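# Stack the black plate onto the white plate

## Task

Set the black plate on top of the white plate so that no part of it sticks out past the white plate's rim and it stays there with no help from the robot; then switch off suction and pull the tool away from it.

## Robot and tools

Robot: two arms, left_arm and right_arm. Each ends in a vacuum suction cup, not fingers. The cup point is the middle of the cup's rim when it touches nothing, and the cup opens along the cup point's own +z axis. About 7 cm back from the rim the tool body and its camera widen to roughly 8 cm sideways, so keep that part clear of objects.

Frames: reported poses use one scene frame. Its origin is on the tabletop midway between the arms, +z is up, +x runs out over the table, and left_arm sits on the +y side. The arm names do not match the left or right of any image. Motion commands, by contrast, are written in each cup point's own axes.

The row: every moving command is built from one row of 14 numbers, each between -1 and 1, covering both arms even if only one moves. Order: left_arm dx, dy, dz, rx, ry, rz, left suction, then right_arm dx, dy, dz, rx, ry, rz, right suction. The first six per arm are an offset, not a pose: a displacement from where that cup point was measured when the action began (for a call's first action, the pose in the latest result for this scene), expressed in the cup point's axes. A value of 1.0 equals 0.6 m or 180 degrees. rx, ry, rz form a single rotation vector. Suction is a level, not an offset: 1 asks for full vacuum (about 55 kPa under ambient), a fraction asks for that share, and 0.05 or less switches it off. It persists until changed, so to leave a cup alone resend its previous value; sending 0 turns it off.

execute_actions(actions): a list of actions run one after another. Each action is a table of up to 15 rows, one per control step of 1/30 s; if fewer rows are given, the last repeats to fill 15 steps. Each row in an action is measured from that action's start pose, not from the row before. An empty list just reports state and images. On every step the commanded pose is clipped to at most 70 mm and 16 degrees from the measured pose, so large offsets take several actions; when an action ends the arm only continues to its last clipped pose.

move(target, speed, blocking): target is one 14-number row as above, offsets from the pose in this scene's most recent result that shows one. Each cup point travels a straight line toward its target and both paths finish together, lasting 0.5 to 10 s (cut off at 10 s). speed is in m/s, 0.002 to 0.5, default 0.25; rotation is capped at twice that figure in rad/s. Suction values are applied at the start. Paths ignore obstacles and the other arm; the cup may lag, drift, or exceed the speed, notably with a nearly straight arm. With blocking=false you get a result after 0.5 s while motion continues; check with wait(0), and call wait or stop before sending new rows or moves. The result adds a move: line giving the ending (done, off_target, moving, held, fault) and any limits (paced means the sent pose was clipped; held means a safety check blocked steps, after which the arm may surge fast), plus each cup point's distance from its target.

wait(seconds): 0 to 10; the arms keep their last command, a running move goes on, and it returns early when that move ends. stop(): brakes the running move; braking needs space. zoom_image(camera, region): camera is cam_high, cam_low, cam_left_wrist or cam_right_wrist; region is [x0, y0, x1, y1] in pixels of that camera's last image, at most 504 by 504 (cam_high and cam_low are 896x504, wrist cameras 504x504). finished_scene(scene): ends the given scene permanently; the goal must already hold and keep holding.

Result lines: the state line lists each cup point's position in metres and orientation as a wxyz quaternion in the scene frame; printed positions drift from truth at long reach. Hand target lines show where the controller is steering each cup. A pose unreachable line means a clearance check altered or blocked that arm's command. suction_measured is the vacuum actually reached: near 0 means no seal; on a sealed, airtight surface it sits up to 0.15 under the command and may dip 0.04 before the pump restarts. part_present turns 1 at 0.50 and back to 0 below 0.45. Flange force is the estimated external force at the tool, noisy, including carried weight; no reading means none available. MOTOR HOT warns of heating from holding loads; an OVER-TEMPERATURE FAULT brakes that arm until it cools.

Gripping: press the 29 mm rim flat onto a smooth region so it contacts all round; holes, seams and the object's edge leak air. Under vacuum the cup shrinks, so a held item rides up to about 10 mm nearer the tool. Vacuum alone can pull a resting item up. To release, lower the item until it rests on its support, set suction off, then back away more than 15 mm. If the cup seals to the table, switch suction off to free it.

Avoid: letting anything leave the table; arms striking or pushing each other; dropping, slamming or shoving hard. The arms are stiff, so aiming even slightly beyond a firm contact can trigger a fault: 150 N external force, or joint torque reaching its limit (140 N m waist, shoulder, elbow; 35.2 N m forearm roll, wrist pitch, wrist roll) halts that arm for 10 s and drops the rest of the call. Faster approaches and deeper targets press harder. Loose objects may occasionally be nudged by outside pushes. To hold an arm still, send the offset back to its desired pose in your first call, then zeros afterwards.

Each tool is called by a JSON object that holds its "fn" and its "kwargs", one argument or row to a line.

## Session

{"fn": "execute_actions", "kwargs": {
  "actions": []
}}

Scene clock: 0.00 s.
left_arm: end_effector_position=(+0.4706, +0.4049, +0.3398) suction_measured=0.01 part_present=0 end_effector_quat_wxyz=(-0.000, -0.213, +0.977, -0.001) | right_arm: end_effector_position=(+0.5025, -0.5125, +0.3407) suction_measured=0.01 part_present=0 end_effector_quat_wxyz=(+0.002, +0.257, +0.967, +0.000)
Joint positions: left_arm=[ 0.266  0.133  0.192  0.003 -1.631  0.262] | right_arm=[ 0.264  0.132  0.194  0.002 -1.629 -0.79 ]
Joint velocities: left_arm=[-0.001 -0.    -0.001 -0.    -0.    -0.001] | right_arm=[-0.001  0.    -0.     0.    -0.    -0.001]
Flange force (N, the push that the arm receives, along the end effector's own x y z axes): no reading
Hand target (left_arm): +0.471, +0.405, +0.340; -0.000, -0.213, +0.977, -0.001
Hand target (right_arm): +0.503, -0.513, +0.341; +0.002, +0.257, +0.967, +0.000

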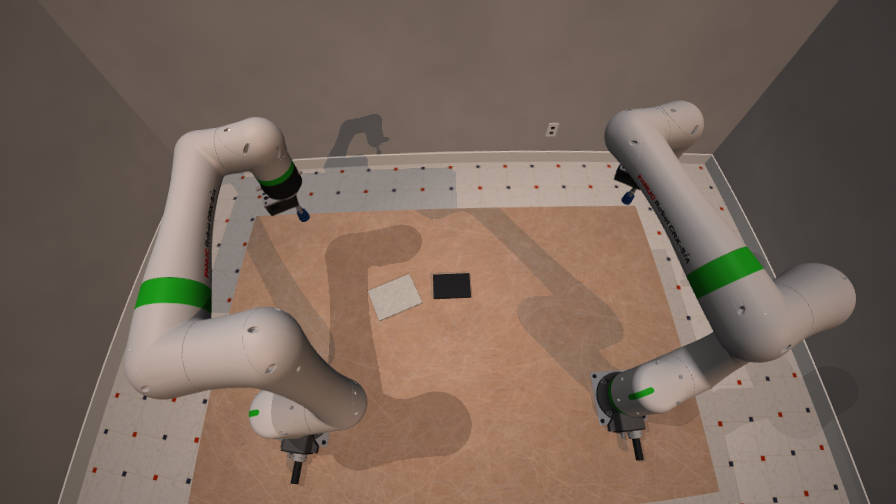

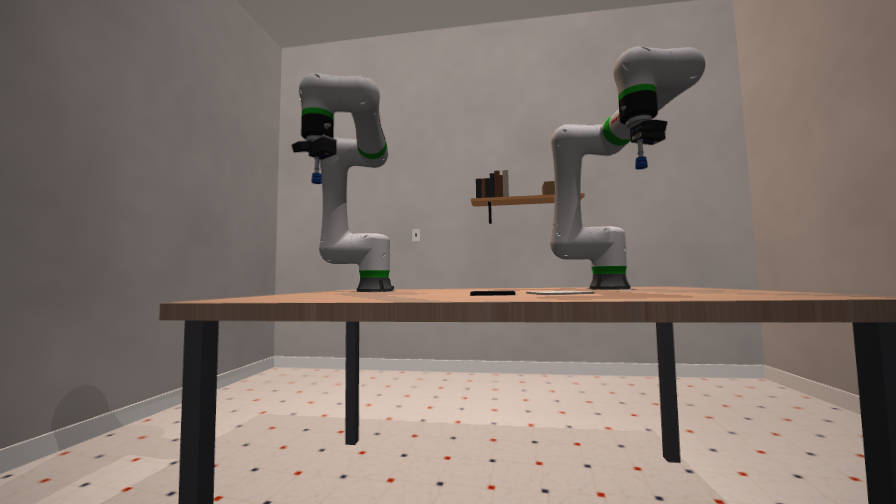

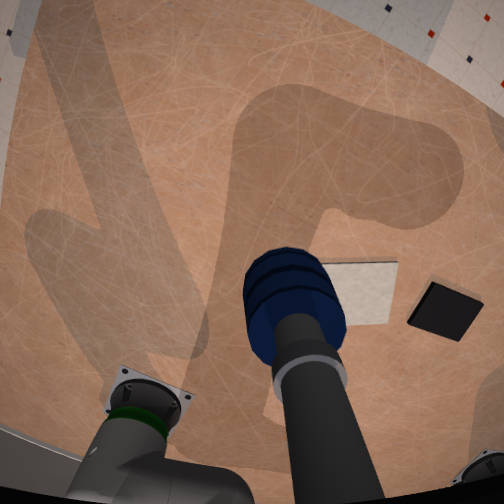

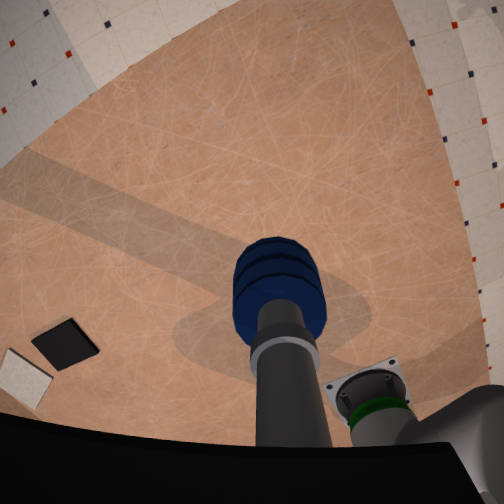

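{"fn": "zoom_image", "kwargs": {
  "camera": "cam_high",
  "region": [360, 250, 486, 340]
}}

{"fn": "zoom_image", "kwargs": {
  "camera": "cam_low",
  "region": [460, 270, 600, 320]
}}

Region (360, 250, 486, 340) of cam_high's 896x504 image, scaled by 4.000, with more detail than that image has; it fills the top 360 rows of this view, and the rest is white.

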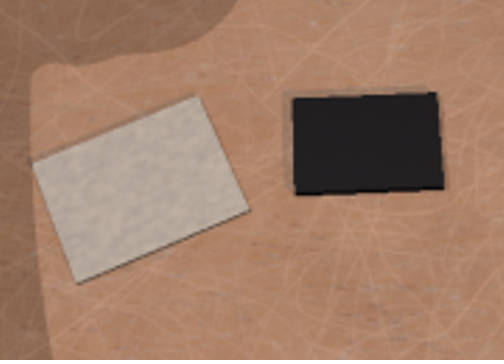

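Region (460, 270, 600, 320) of cam_low's 896x504 image, scaled by 3.600, with more detail than that image has; it fills the top 180 rows of this view, and the rest is white.

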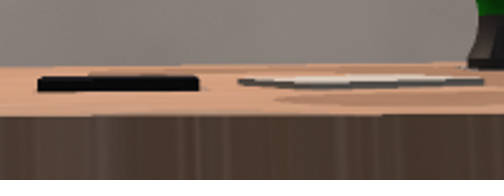

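{"fn": "move", "kwargs": {
  "target": [0.3835,-0.559,0.508,0,0,0.123,0, 0,0,0,0,0,0,0],
  "speed": 0.35
}}

{"fn": "zoom_image", "kwargs": {
  "camera": "cam_low",
  "region": [455, 255, 535, 305]
}}

Scene clock: 31.23 s.
left_arm: end_effector_position=(+0.3997, +0.0043, +0.0348) suction_measured=0.01 part_present=0 end_effector_quat_wxyz=(-0.001, -0.022, +1.000, -0.001) | right_arm: end_effector_position=(+0.5025, -0.5125, +0.3407) suction_measured=0.01 part_present=0 end_effector_quat_wxyz=(+0.002, +0.257, +0.967, +0.000)
Joint positions: left_arm=[-0.499  0.6    0.086  0.003 -1.057  0.64 ] | right_arm=[ 0.264  0.132  0.194  0.002 -1.629 -0.79 ]
Joint velocities: left_arm=[-0.001  0.001  0.    -0.    -0.003  0.   ] | right_arm=[ 0.  0. -0.  0.  0.  0.]
Flange force (N, the push that the arm receives, along the end effector's own x y z axes): left_arm=[-1.0 -1.0 -1.1] | right_arm=[-4.0 -3.2 -0.1]
Hand target (left_arm): +0.400, +0.004, +0.035; -0.001, -0.022, +1.000, -0.001
Hand target (right_arm): +0.503, -0.513, +0.341; +0.002, +0.257, +0.967, +0.000
Off the commanded pose (left_arm): 0.002 m, 0 deg.
Off the commanded pose (right_arm): 0.000 m, 0 deg.
move: done

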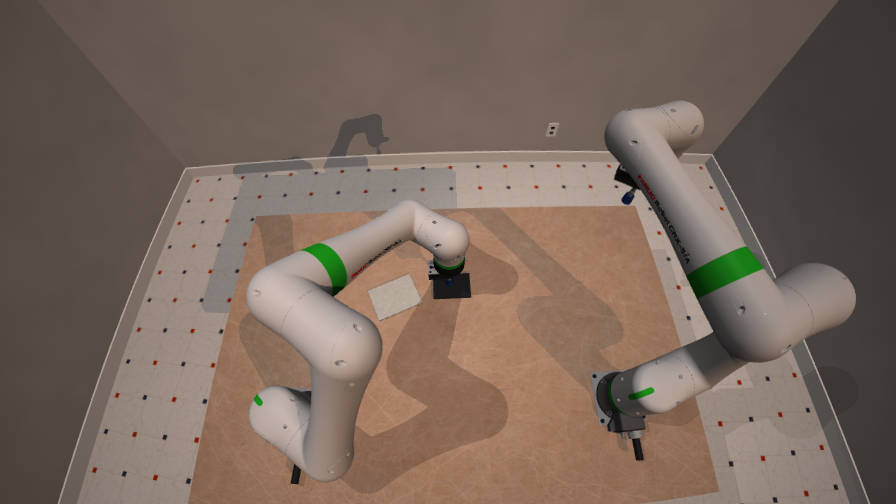

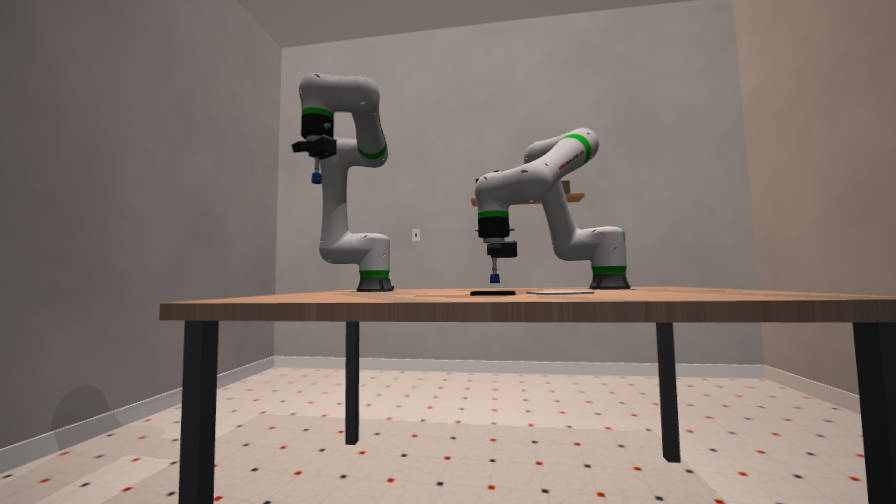

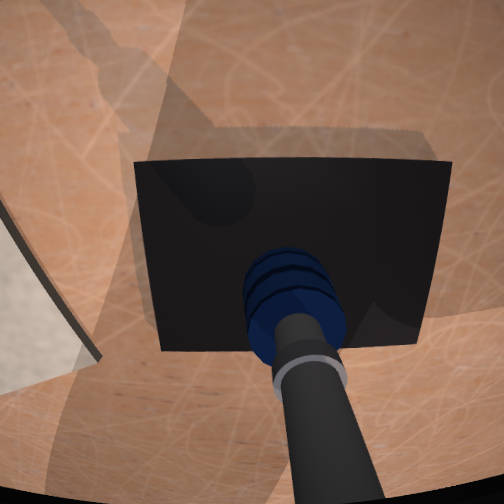

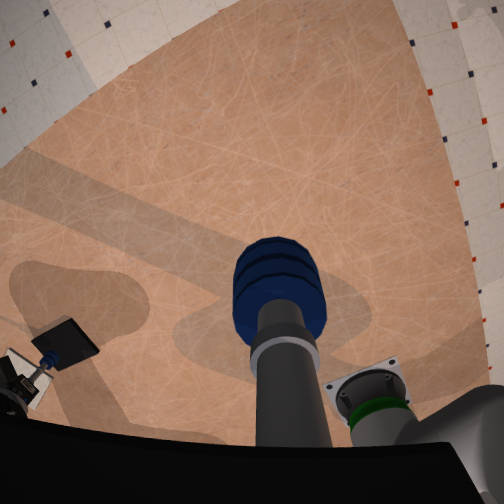

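Region (455, 255, 535, 305) of cam_low's 896x504 image, scaled by 6.300, with more detail than that image has; it fills the top 315 rows of this view, and the rest is white.

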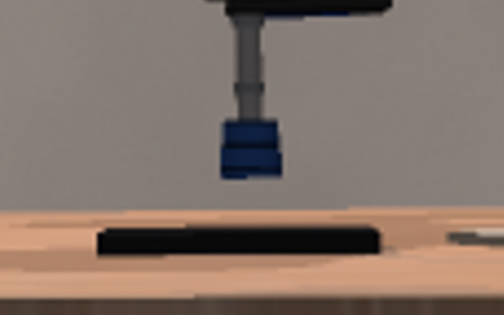

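{"fn": "move", "kwargs": {
  "target": [0.006,-0.010,0.047,0,0,0,1, 0,0,0,0,0,0,0],
  "speed": 0.04
}}

Scene clock: 39.77 s.
left_arm: end_effector_position=(+0.3964, -0.0018, +0.0066) suction_measured=0.39 part_present=0 end_effector_quat_wxyz=(-0.001, -0.022, +1.000, -0.001) | right_arm: end_effector_position=(+0.5025, -0.5125, +0.3407) suction_measured=0.01 part_present=0 end_effector_quat_wxyz=(+0.002, +0.257, +0.967, +0.000)
Joint positions: left_arm=[-0.51   0.64   0.076  0.003 -1.007  0.652] | right_arm=[ 0.264  0.132  0.194  0.002 -1.629 -0.79 ]
Joint velocities: left_arm=[ 0.     0.    -0.001  0.     0.     0.002] | right_arm=[ 0.    -0.    -0.     0.    -0.001 -0.001]
Flange force (N, the push that the arm receives, along the end effector's own x y z axes): left_arm=[0.4 -0.7 0.4] | right_arm=[-6.1 -0.6 0.6]
Hand target (left_arm): +0.396, -0.002, +0.007; -0.001, -0.022, +1.000, -0.001
Hand target (right_arm): +0.503, -0.513, +0.341; +0.002, +0.257, +0.967, +0.000
Off the commanded pose (left_arm): 0.000 m, 0 deg.
Off the commanded pose (right_arm): 0.000 m, 0 deg.
move: done

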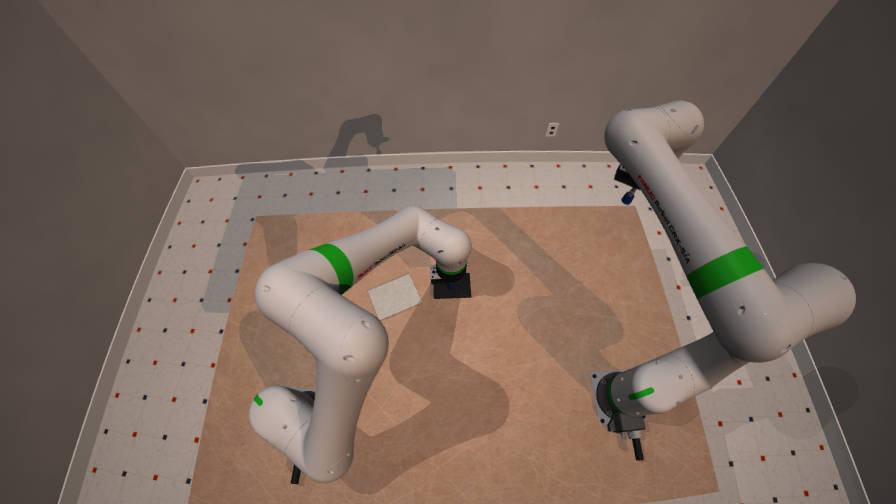

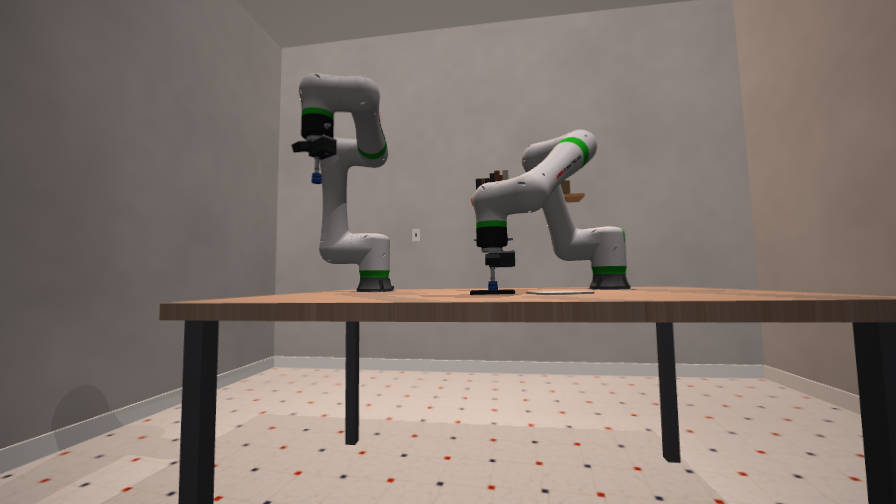

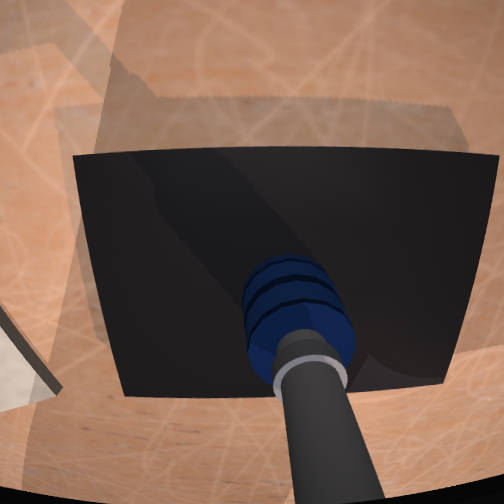

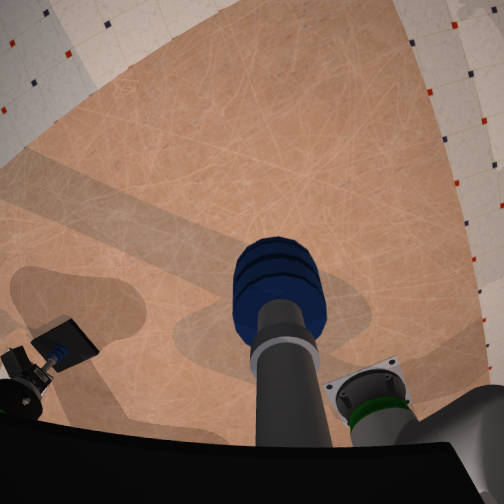

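{"fn": "move", "kwargs": {
  "target": [0,0,-0.022,0,0,0,1, 0,0,0,0,0,0,0],
  "speed": 0.08
}}

{"fn": "zoom_image", "kwargs": {
  "camera": "cam_low",
  "region": [460, 250, 600, 310]
}}

Scene clock: 47.90 s.
left_arm: end_effector_position=(+0.3963, -0.0018, +0.0198) suction_measured=1.00 part_present=1 end_effector_quat_wxyz=(-0.001, -0.022, +1.000, -0.001) | right_arm: end_effector_position=(+0.5025, -0.5125, +0.3407) suction_measured=0.01 part_present=0 end_effector_quat_wxyz=(+0.002, +0.257, +0.967, +0.000)
Joint positions: left_arm=[-0.51   0.623  0.083  0.003 -1.032  0.652] | right_arm=[ 0.264  0.132  0.194  0.002 -1.629 -0.79 ]
Joint velocities: left_arm=[-0.    -0.    -0.    -0.     0.001  0.   ] | right_arm=[0.002 0.    0.    0.    0.    0.001]
Flange force (N, the push that the arm receives, along the end effector's own x y z axes): left_arm=[0.0 -0.1 -1.0] | right_arm=[-4.3 -0.7 -1.9]
Hand target (left_arm): +0.396, -0.002, +0.020; -0.001, -0.022, +1.000, -0.001
Hand target (right_arm): +0.503, -0.513, +0.341; +0.002, +0.257, +0.967, +0.000
Off the commanded pose (left_arm): 0.000 m, 0 deg.
Off the commanded pose (right_arm): 0.000 m, 0 deg.
move: done

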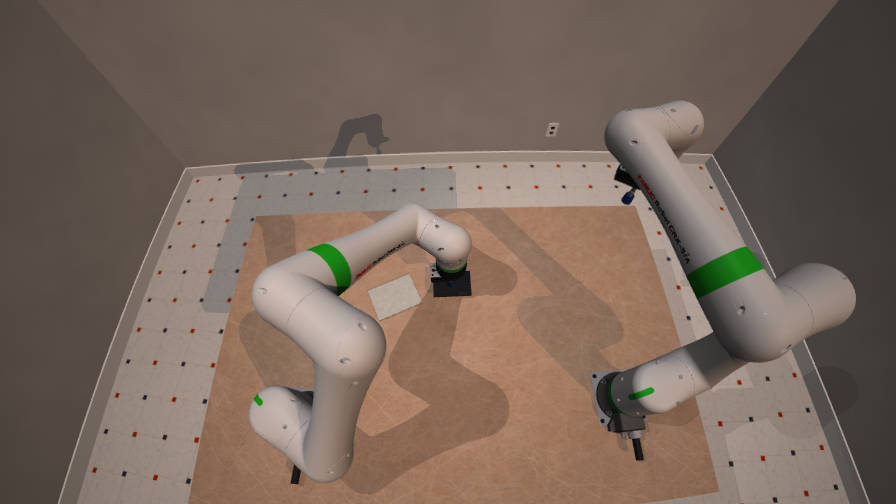

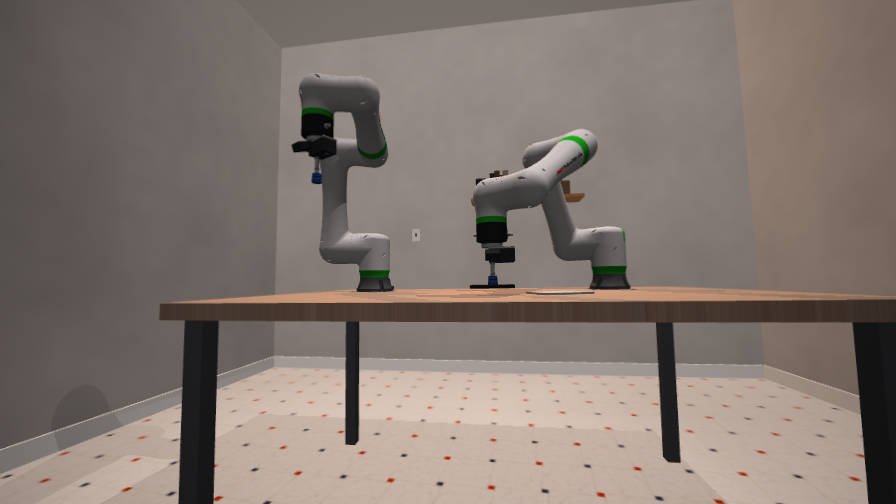

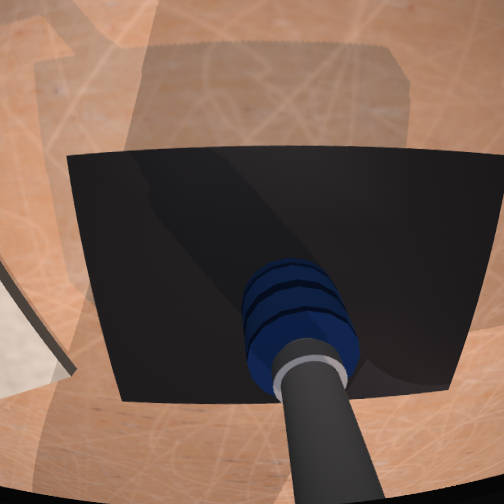

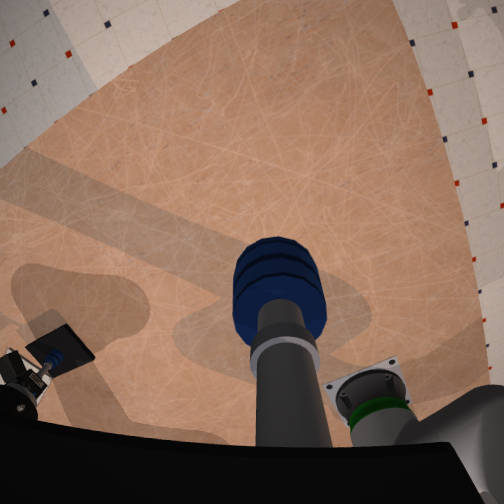

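Region (460, 250, 600, 310) of cam_low's 896x504 image, scaled by 3.600, with more detail than that image has; it fills the top 216 rows of this view, and the rest is white.

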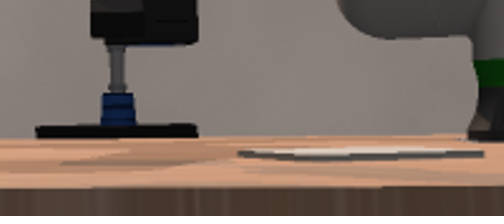

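{"fn": "move", "kwargs": {
  "target": [0.0405,0.3305,0.011,0,0,-0.123,1, 0,0,0,0,0,0,0],
  "speed": 0.25
}}

{"fn": "zoom_image", "kwargs": {
  "camera": "cam_low",
  "region": [520, 260, 600, 305]
}}

{"fn": "zoom_image", "kwargs": {
  "camera": "cam_high",
  "region": [350, 250, 450, 340]
}}

Scene clock: 56.00 s.
left_arm: end_effector_position=(+0.3641, +0.1953, +0.0133) suction_measured=0.99 part_present=1 end_effector_quat_wxyz=(-0.001, -0.214, +0.977, -0.001) | right_arm: end_effector_position=(+0.5025, -0.5125, +0.3407) suction_measured=0.01 part_present=0 end_effector_quat_wxyz=(+0.002, +0.257, +0.967, +0.000)
Joint positions: left_arm=[-0.202  0.317 -0.405  0.003 -0.85   0.729] | right_arm=[ 0.264  0.132  0.194  0.002 -1.629 -0.79 ]
Joint velocities: left_arm=[ 0.001 -0.    -0.     0.001 -0.    -0.003] | right_arm=[ 0. -0.  0. -0. -0.  0.]
Flange force (N, the push that the arm receives, along the end effector's own x y z axes): left_arm=[-0.8 -0.9 -0.4] | right_arm=[-6.3 -2.0 0.6]
Hand target (left_arm): +0.364, +0.195, +0.013; -0.001, -0.214, +0.977, -0.001
Hand target (right_arm): +0.503, -0.513, +0.341; +0.002, +0.257, +0.967, +0.000
Off the commanded pose (left_arm): 0.001 m, 0 deg.
Off the commanded pose (right_arm): 0.000 m, 0 deg.
move: done

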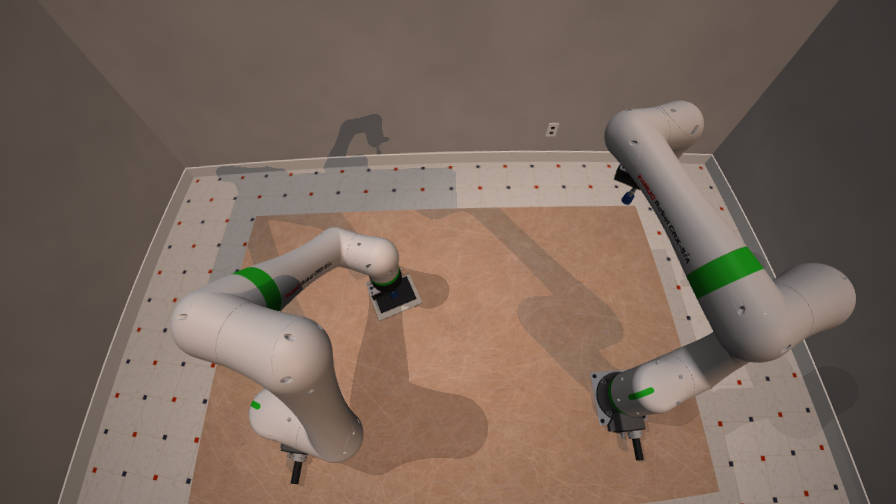

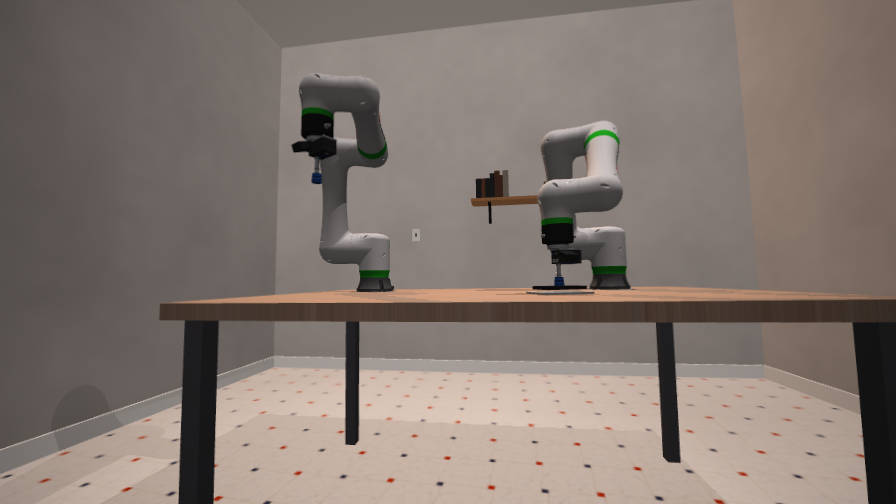

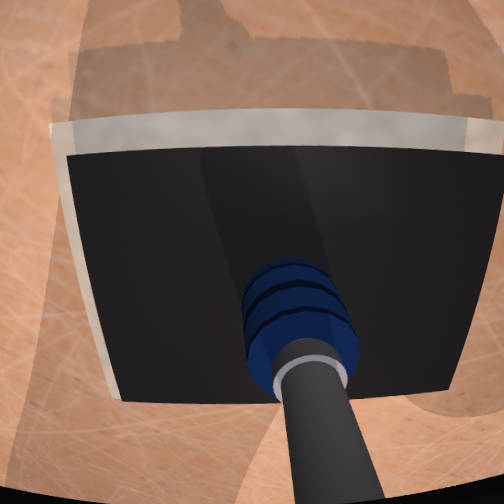

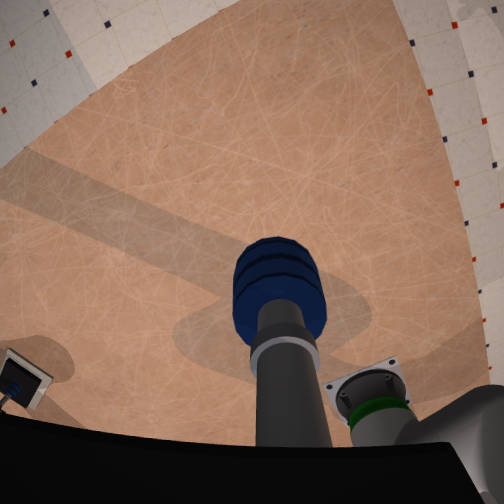

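Region (520, 260, 600, 305) of cam_low's 896x504 image, scaled by 6.300, with more detail than that image has; it fills the top 284 rows of this view, and the rest is white.

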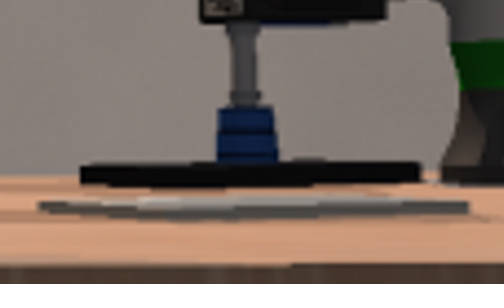

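Region (350, 250, 450, 340) of cam_high's 896x504 image, scaled by 5.040, with more detail than that image has; it fills the top 454 rows of this view, and the rest is white.

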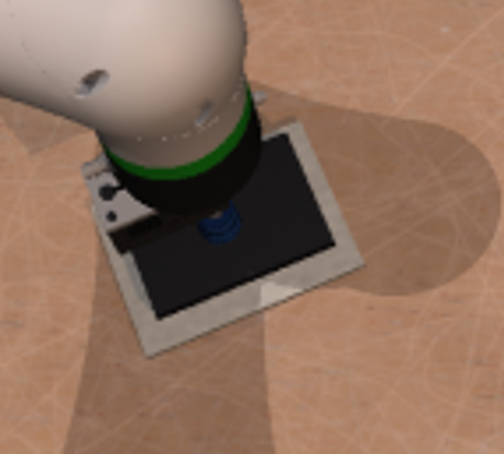

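{"fn": "move", "kwargs": {
  "target": [0.002,0.002,0.0122,0,0,0,1, 0,0,0,0,0,0,0],
  "speed": 0.02
}}

{"fn": "zoom_image", "kwargs": {
  "camera": "cam_low",
  "region": [520, 270, 570, 300]
}}

Scene clock: 67.97 s.
left_arm: end_effector_position=(+0.3625, +0.1959, +0.0060) suction_measured=1.00 part_present=1 end_effector_quat_wxyz=(-0.001, -0.214, +0.977, -0.001) | right_arm: end_effector_position=(+0.5025, -0.5125, +0.3407) suction_measured=0.01 part_present=0 end_effector_quat_wxyz=(+0.002, +0.257, +0.967, +0.000)
Joint positions: left_arm=[-0.201  0.326 -0.414  0.003 -0.831  0.729] | right_arm=[ 0.264  0.132  0.194  0.002 -1.629 -0.79 ]
Joint velocities: left_arm=[ 0. -0.  0. -0. -0.  0.] | right_arm=[-0.002  0.001 -0.     0.     0.    -0.   ]
Flange force (N, the push that the arm receives, along the end effector's own x y z axes): left_arm=[-0.3 -1.0 0.2] | right_arm=[-1.9 -1.5 2.2]
Hand target (left_arm): +0.363, +0.196, +0.006; -0.001, -0.214, +0.977, -0.001
Hand target (right_arm): +0.503, -0.513, +0.341; +0.002, +0.257, +0.967, +0.000
Off the commanded pose (left_arm): 0.000 m, 0 deg.
Off the commanded pose (right_arm): 0.000 m, 0 deg.
move: done

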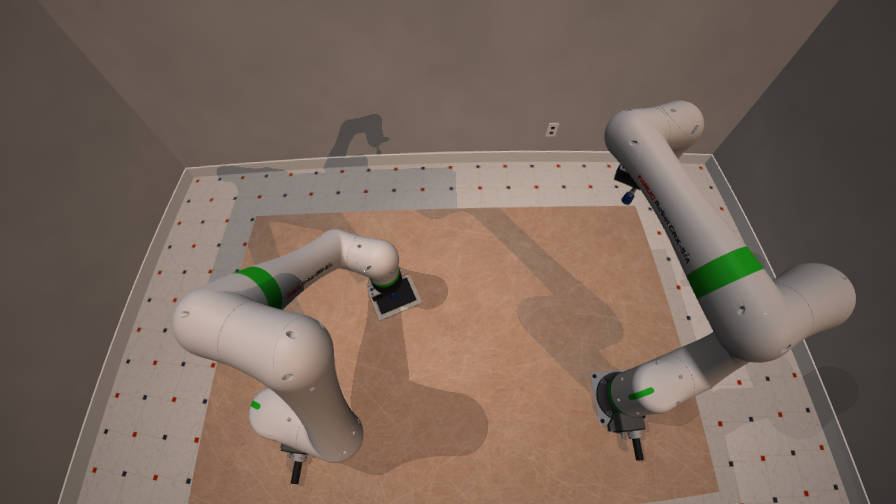

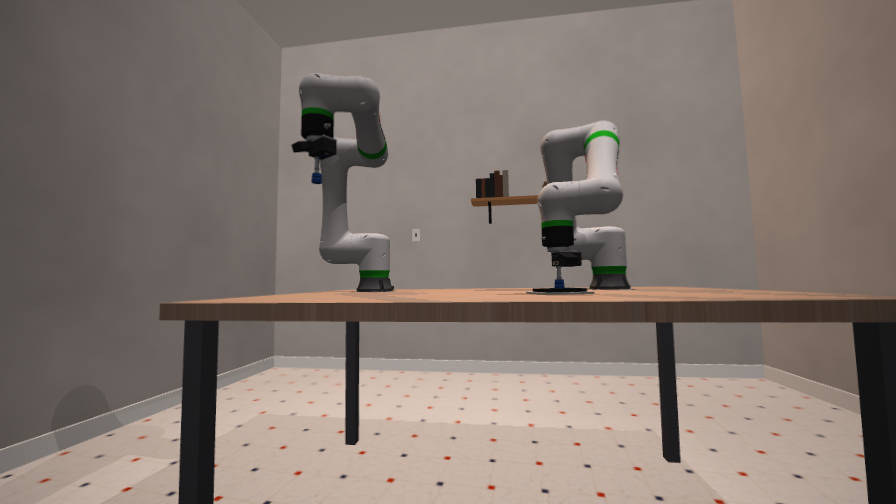

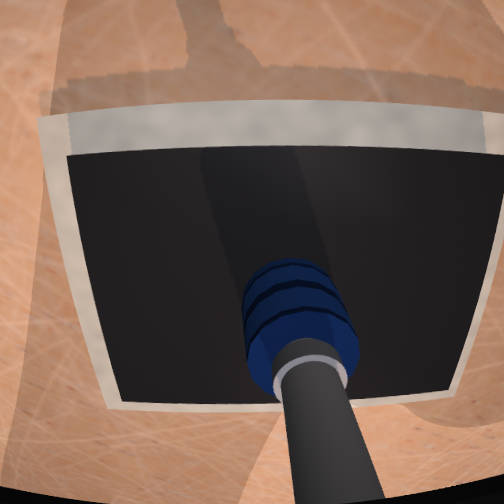

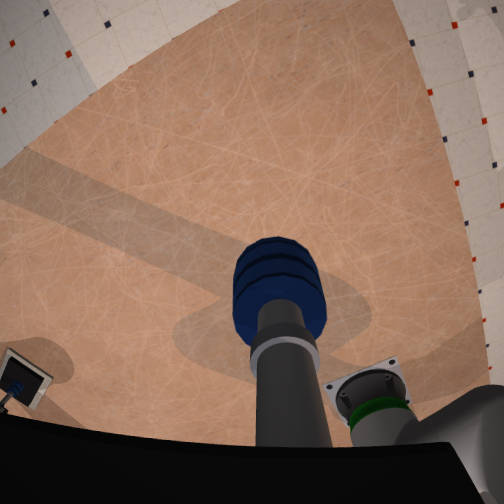

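Region (520, 270, 570, 300) of cam_low's 896x504 image, scaled by 10.080, with more detail than that image has; it fills the top 302 rows of this view, and the rest is white.

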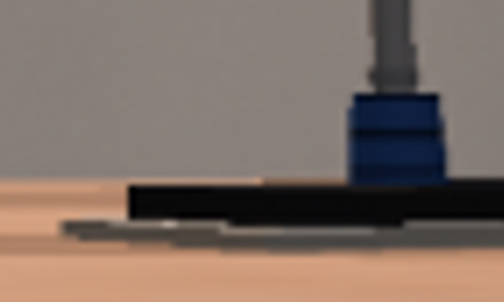

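{"fn": "execute_actions", "kwargs": {
  "actions": [
    [[0,0,0.0004,0,0,0,1,0,0,0,0,0,0,0],[0,0,0.0008,0,0,0,1,0,0,0,0,0,0,0],[0,0,0.0012,0,0,0,1,0,0,0,0,0,0,0],[0,0,0.0012,0,0,0,1,0,0,0,0,0,0,0],[0,0,0.0012,0,0,0,1,0,0,0,0,0,0,0],[0,0,0.0012,0,0,0,1,0,0,0,0,0,0,0],[0,0,0.0012,0,0,0,1,0,0,0,0,0,0,0],[0,0,0.0012,0,0,0,1,0,0,0,0,0,0,0],[0,0,0.0012,0,0,0,0,0,0,0,0,0,0,0]]
  ]
}}

Scene clock: 75.40 s.
left_arm: end_effector_position=(+0.3626, +0.1959, +0.0053) suction_measured=0.01 part_present=0 end_effector_quat_wxyz=(-0.001, -0.214, +0.977, -0.001) | right_arm: end_effector_position=(+0.5025, -0.5125, +0.3407) suction_measured=0.01 part_present=0 end_effector_quat_wxyz=(+0.002, +0.257, +0.967, +0.000)
Joint positions: left_arm=[-0.201  0.327 -0.415  0.003 -0.829  0.729] | right_arm=[ 0.264  0.132  0.194  0.002 -1.629 -0.79 ]
Joint velocities: left_arm=[-0.     0.    -0.     0.     0.001 -0.   ] | right_arm=[ 0.001 -0.001 -0.     0.     0.001  0.001]
Flange force (N, the push that the arm receives, along the end effector's own x y z axes): left_arm=[1.3 2.4 -40.5] | right_arm=[-0.8 -0.2 3.7]
Hand target (left_arm): +0.363, +0.196, +0.005; -0.001, -0.214, +0.977, -0.001
Hand target (right_arm): +0.503, -0.513, +0.341; +0.002, +0.257, +0.967, +0.000
Off the commanded pose (left_arm): 0.000 m, 0 deg.
Off the commanded pose (right_arm): 0.000 m, 0 deg.

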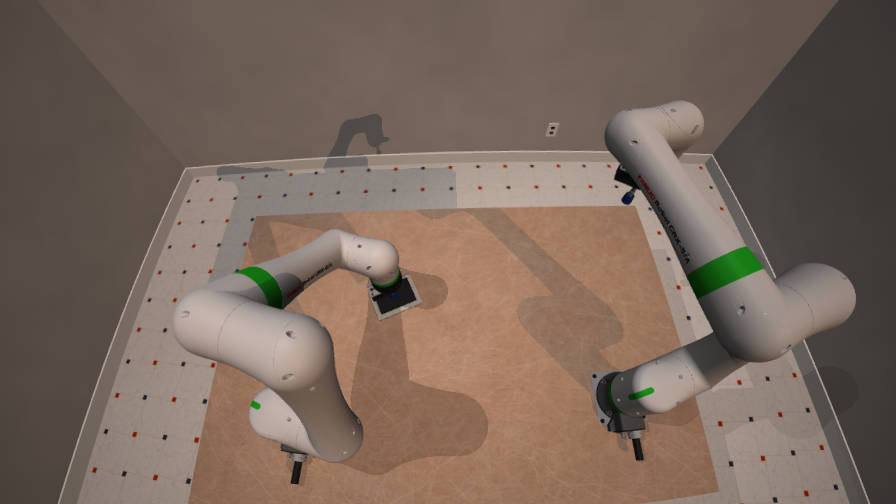

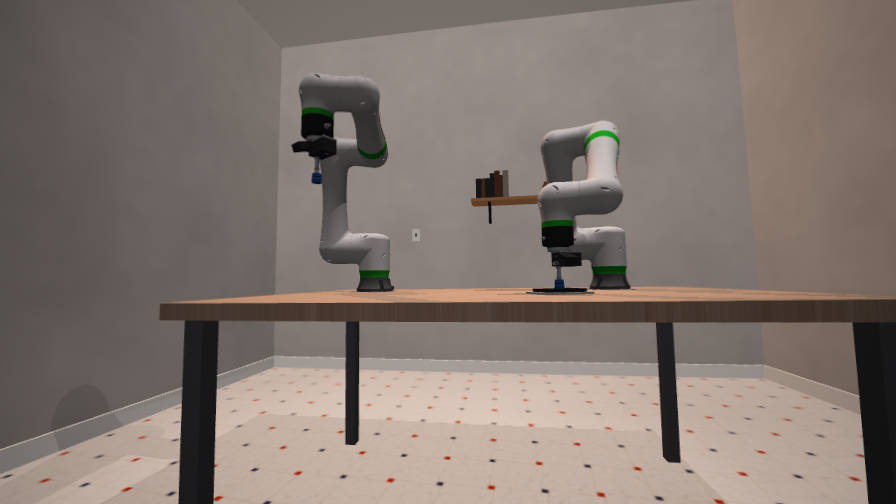

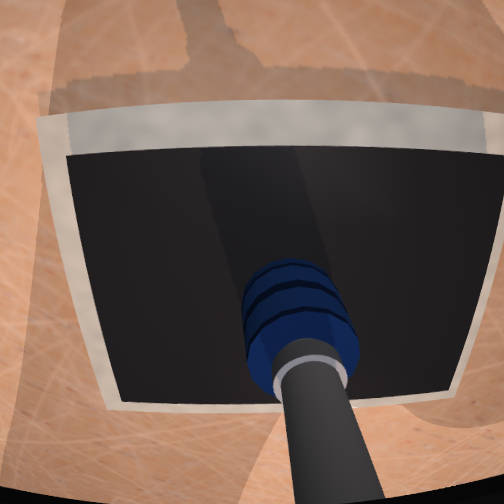

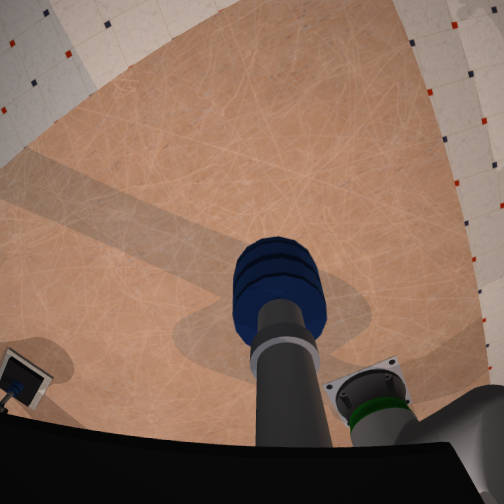

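{"fn": "move", "kwargs": {
  "target": [0,0,-0.3,0,0,0,0, 0,0,0,0,0,0,0],
  "speed": 0.28
}}

Scene clock: 80.27 s.
left_arm: end_effector_position=(+0.3626, +0.1957, +0.1854) suction_measured=0.01 part_present=0 end_effector_quat_wxyz=(-0.001, -0.213, +0.977, -0.001) | right_arm: end_effector_position=(+0.5025, -0.5125, +0.3407) suction_measured=0.01 part_present=0 end_effector_quat_wxyz=(+0.002, +0.257, +0.967, +0.000)
Joint positions: left_arm=[-0.201  0.096 -0.213  0.003 -1.263  0.729] | right_arm=[ 0.264  0.132  0.194  0.002 -1.629 -0.79 ]
Joint velocities: left_arm=[-0.    -0.     0.001 -0.001 -0.003  0.   ] | right_arm=[ 0.001  0.001 -0.    -0.     0.     0.002]
Flange force (N, the push that the arm receives, along the end effector's own x y z axes): left_arm=[-0.4 -1.4 -1.8] | right_arm=[-2.8 -1.4 0.2]
Hand target (left_arm): +0.363, +0.196, +0.185; -0.001, -0.213, +0.977, -0.001
Hand target (right_arm): +0.503, -0.513, +0.341; +0.002, +0.257, +0.967, +0.000
Off the commanded pose (left_arm): 0.001 m, 0 deg.
Off the commanded pose (right_arm): 0.000 m, 0 deg.
move: done

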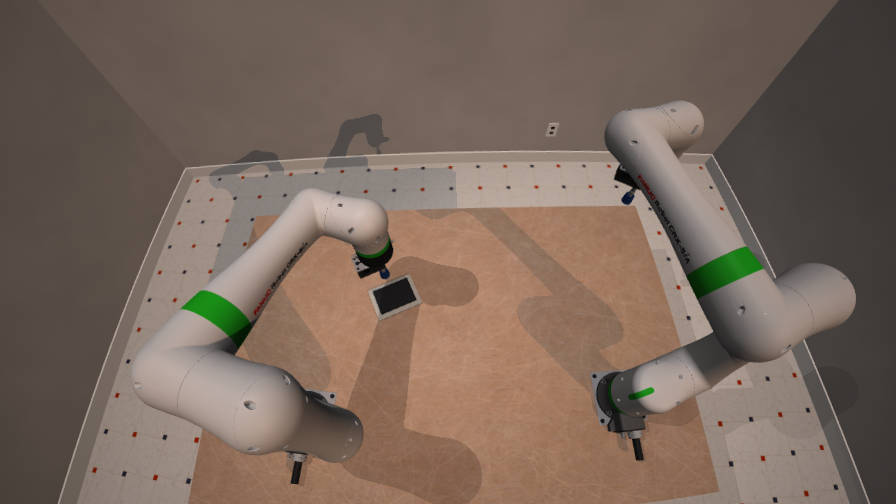

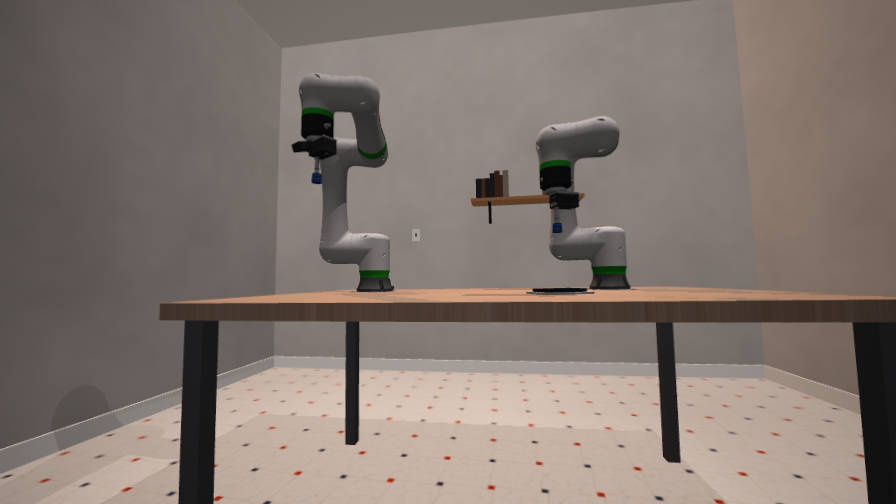

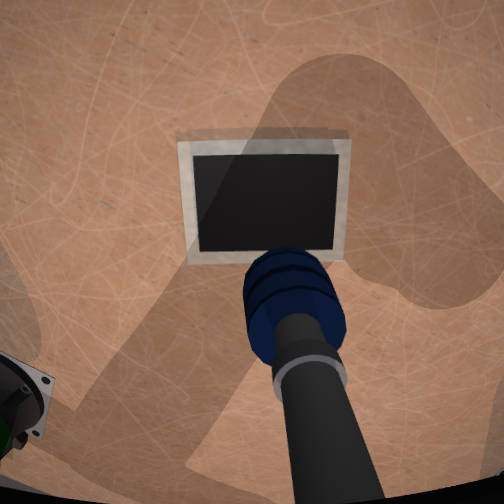

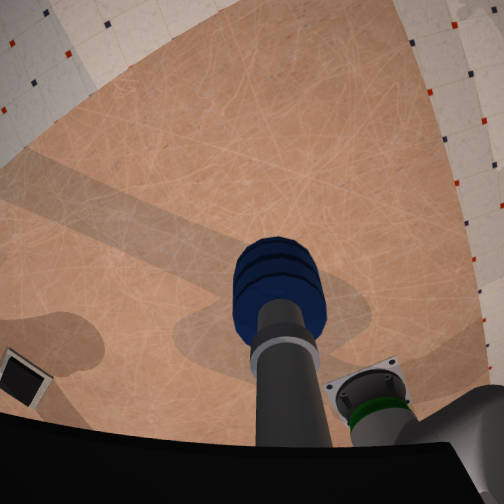

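{"fn": "finished_scene", "kwargs": {
  "scene": 2
}}

The scene is finished: the task was done.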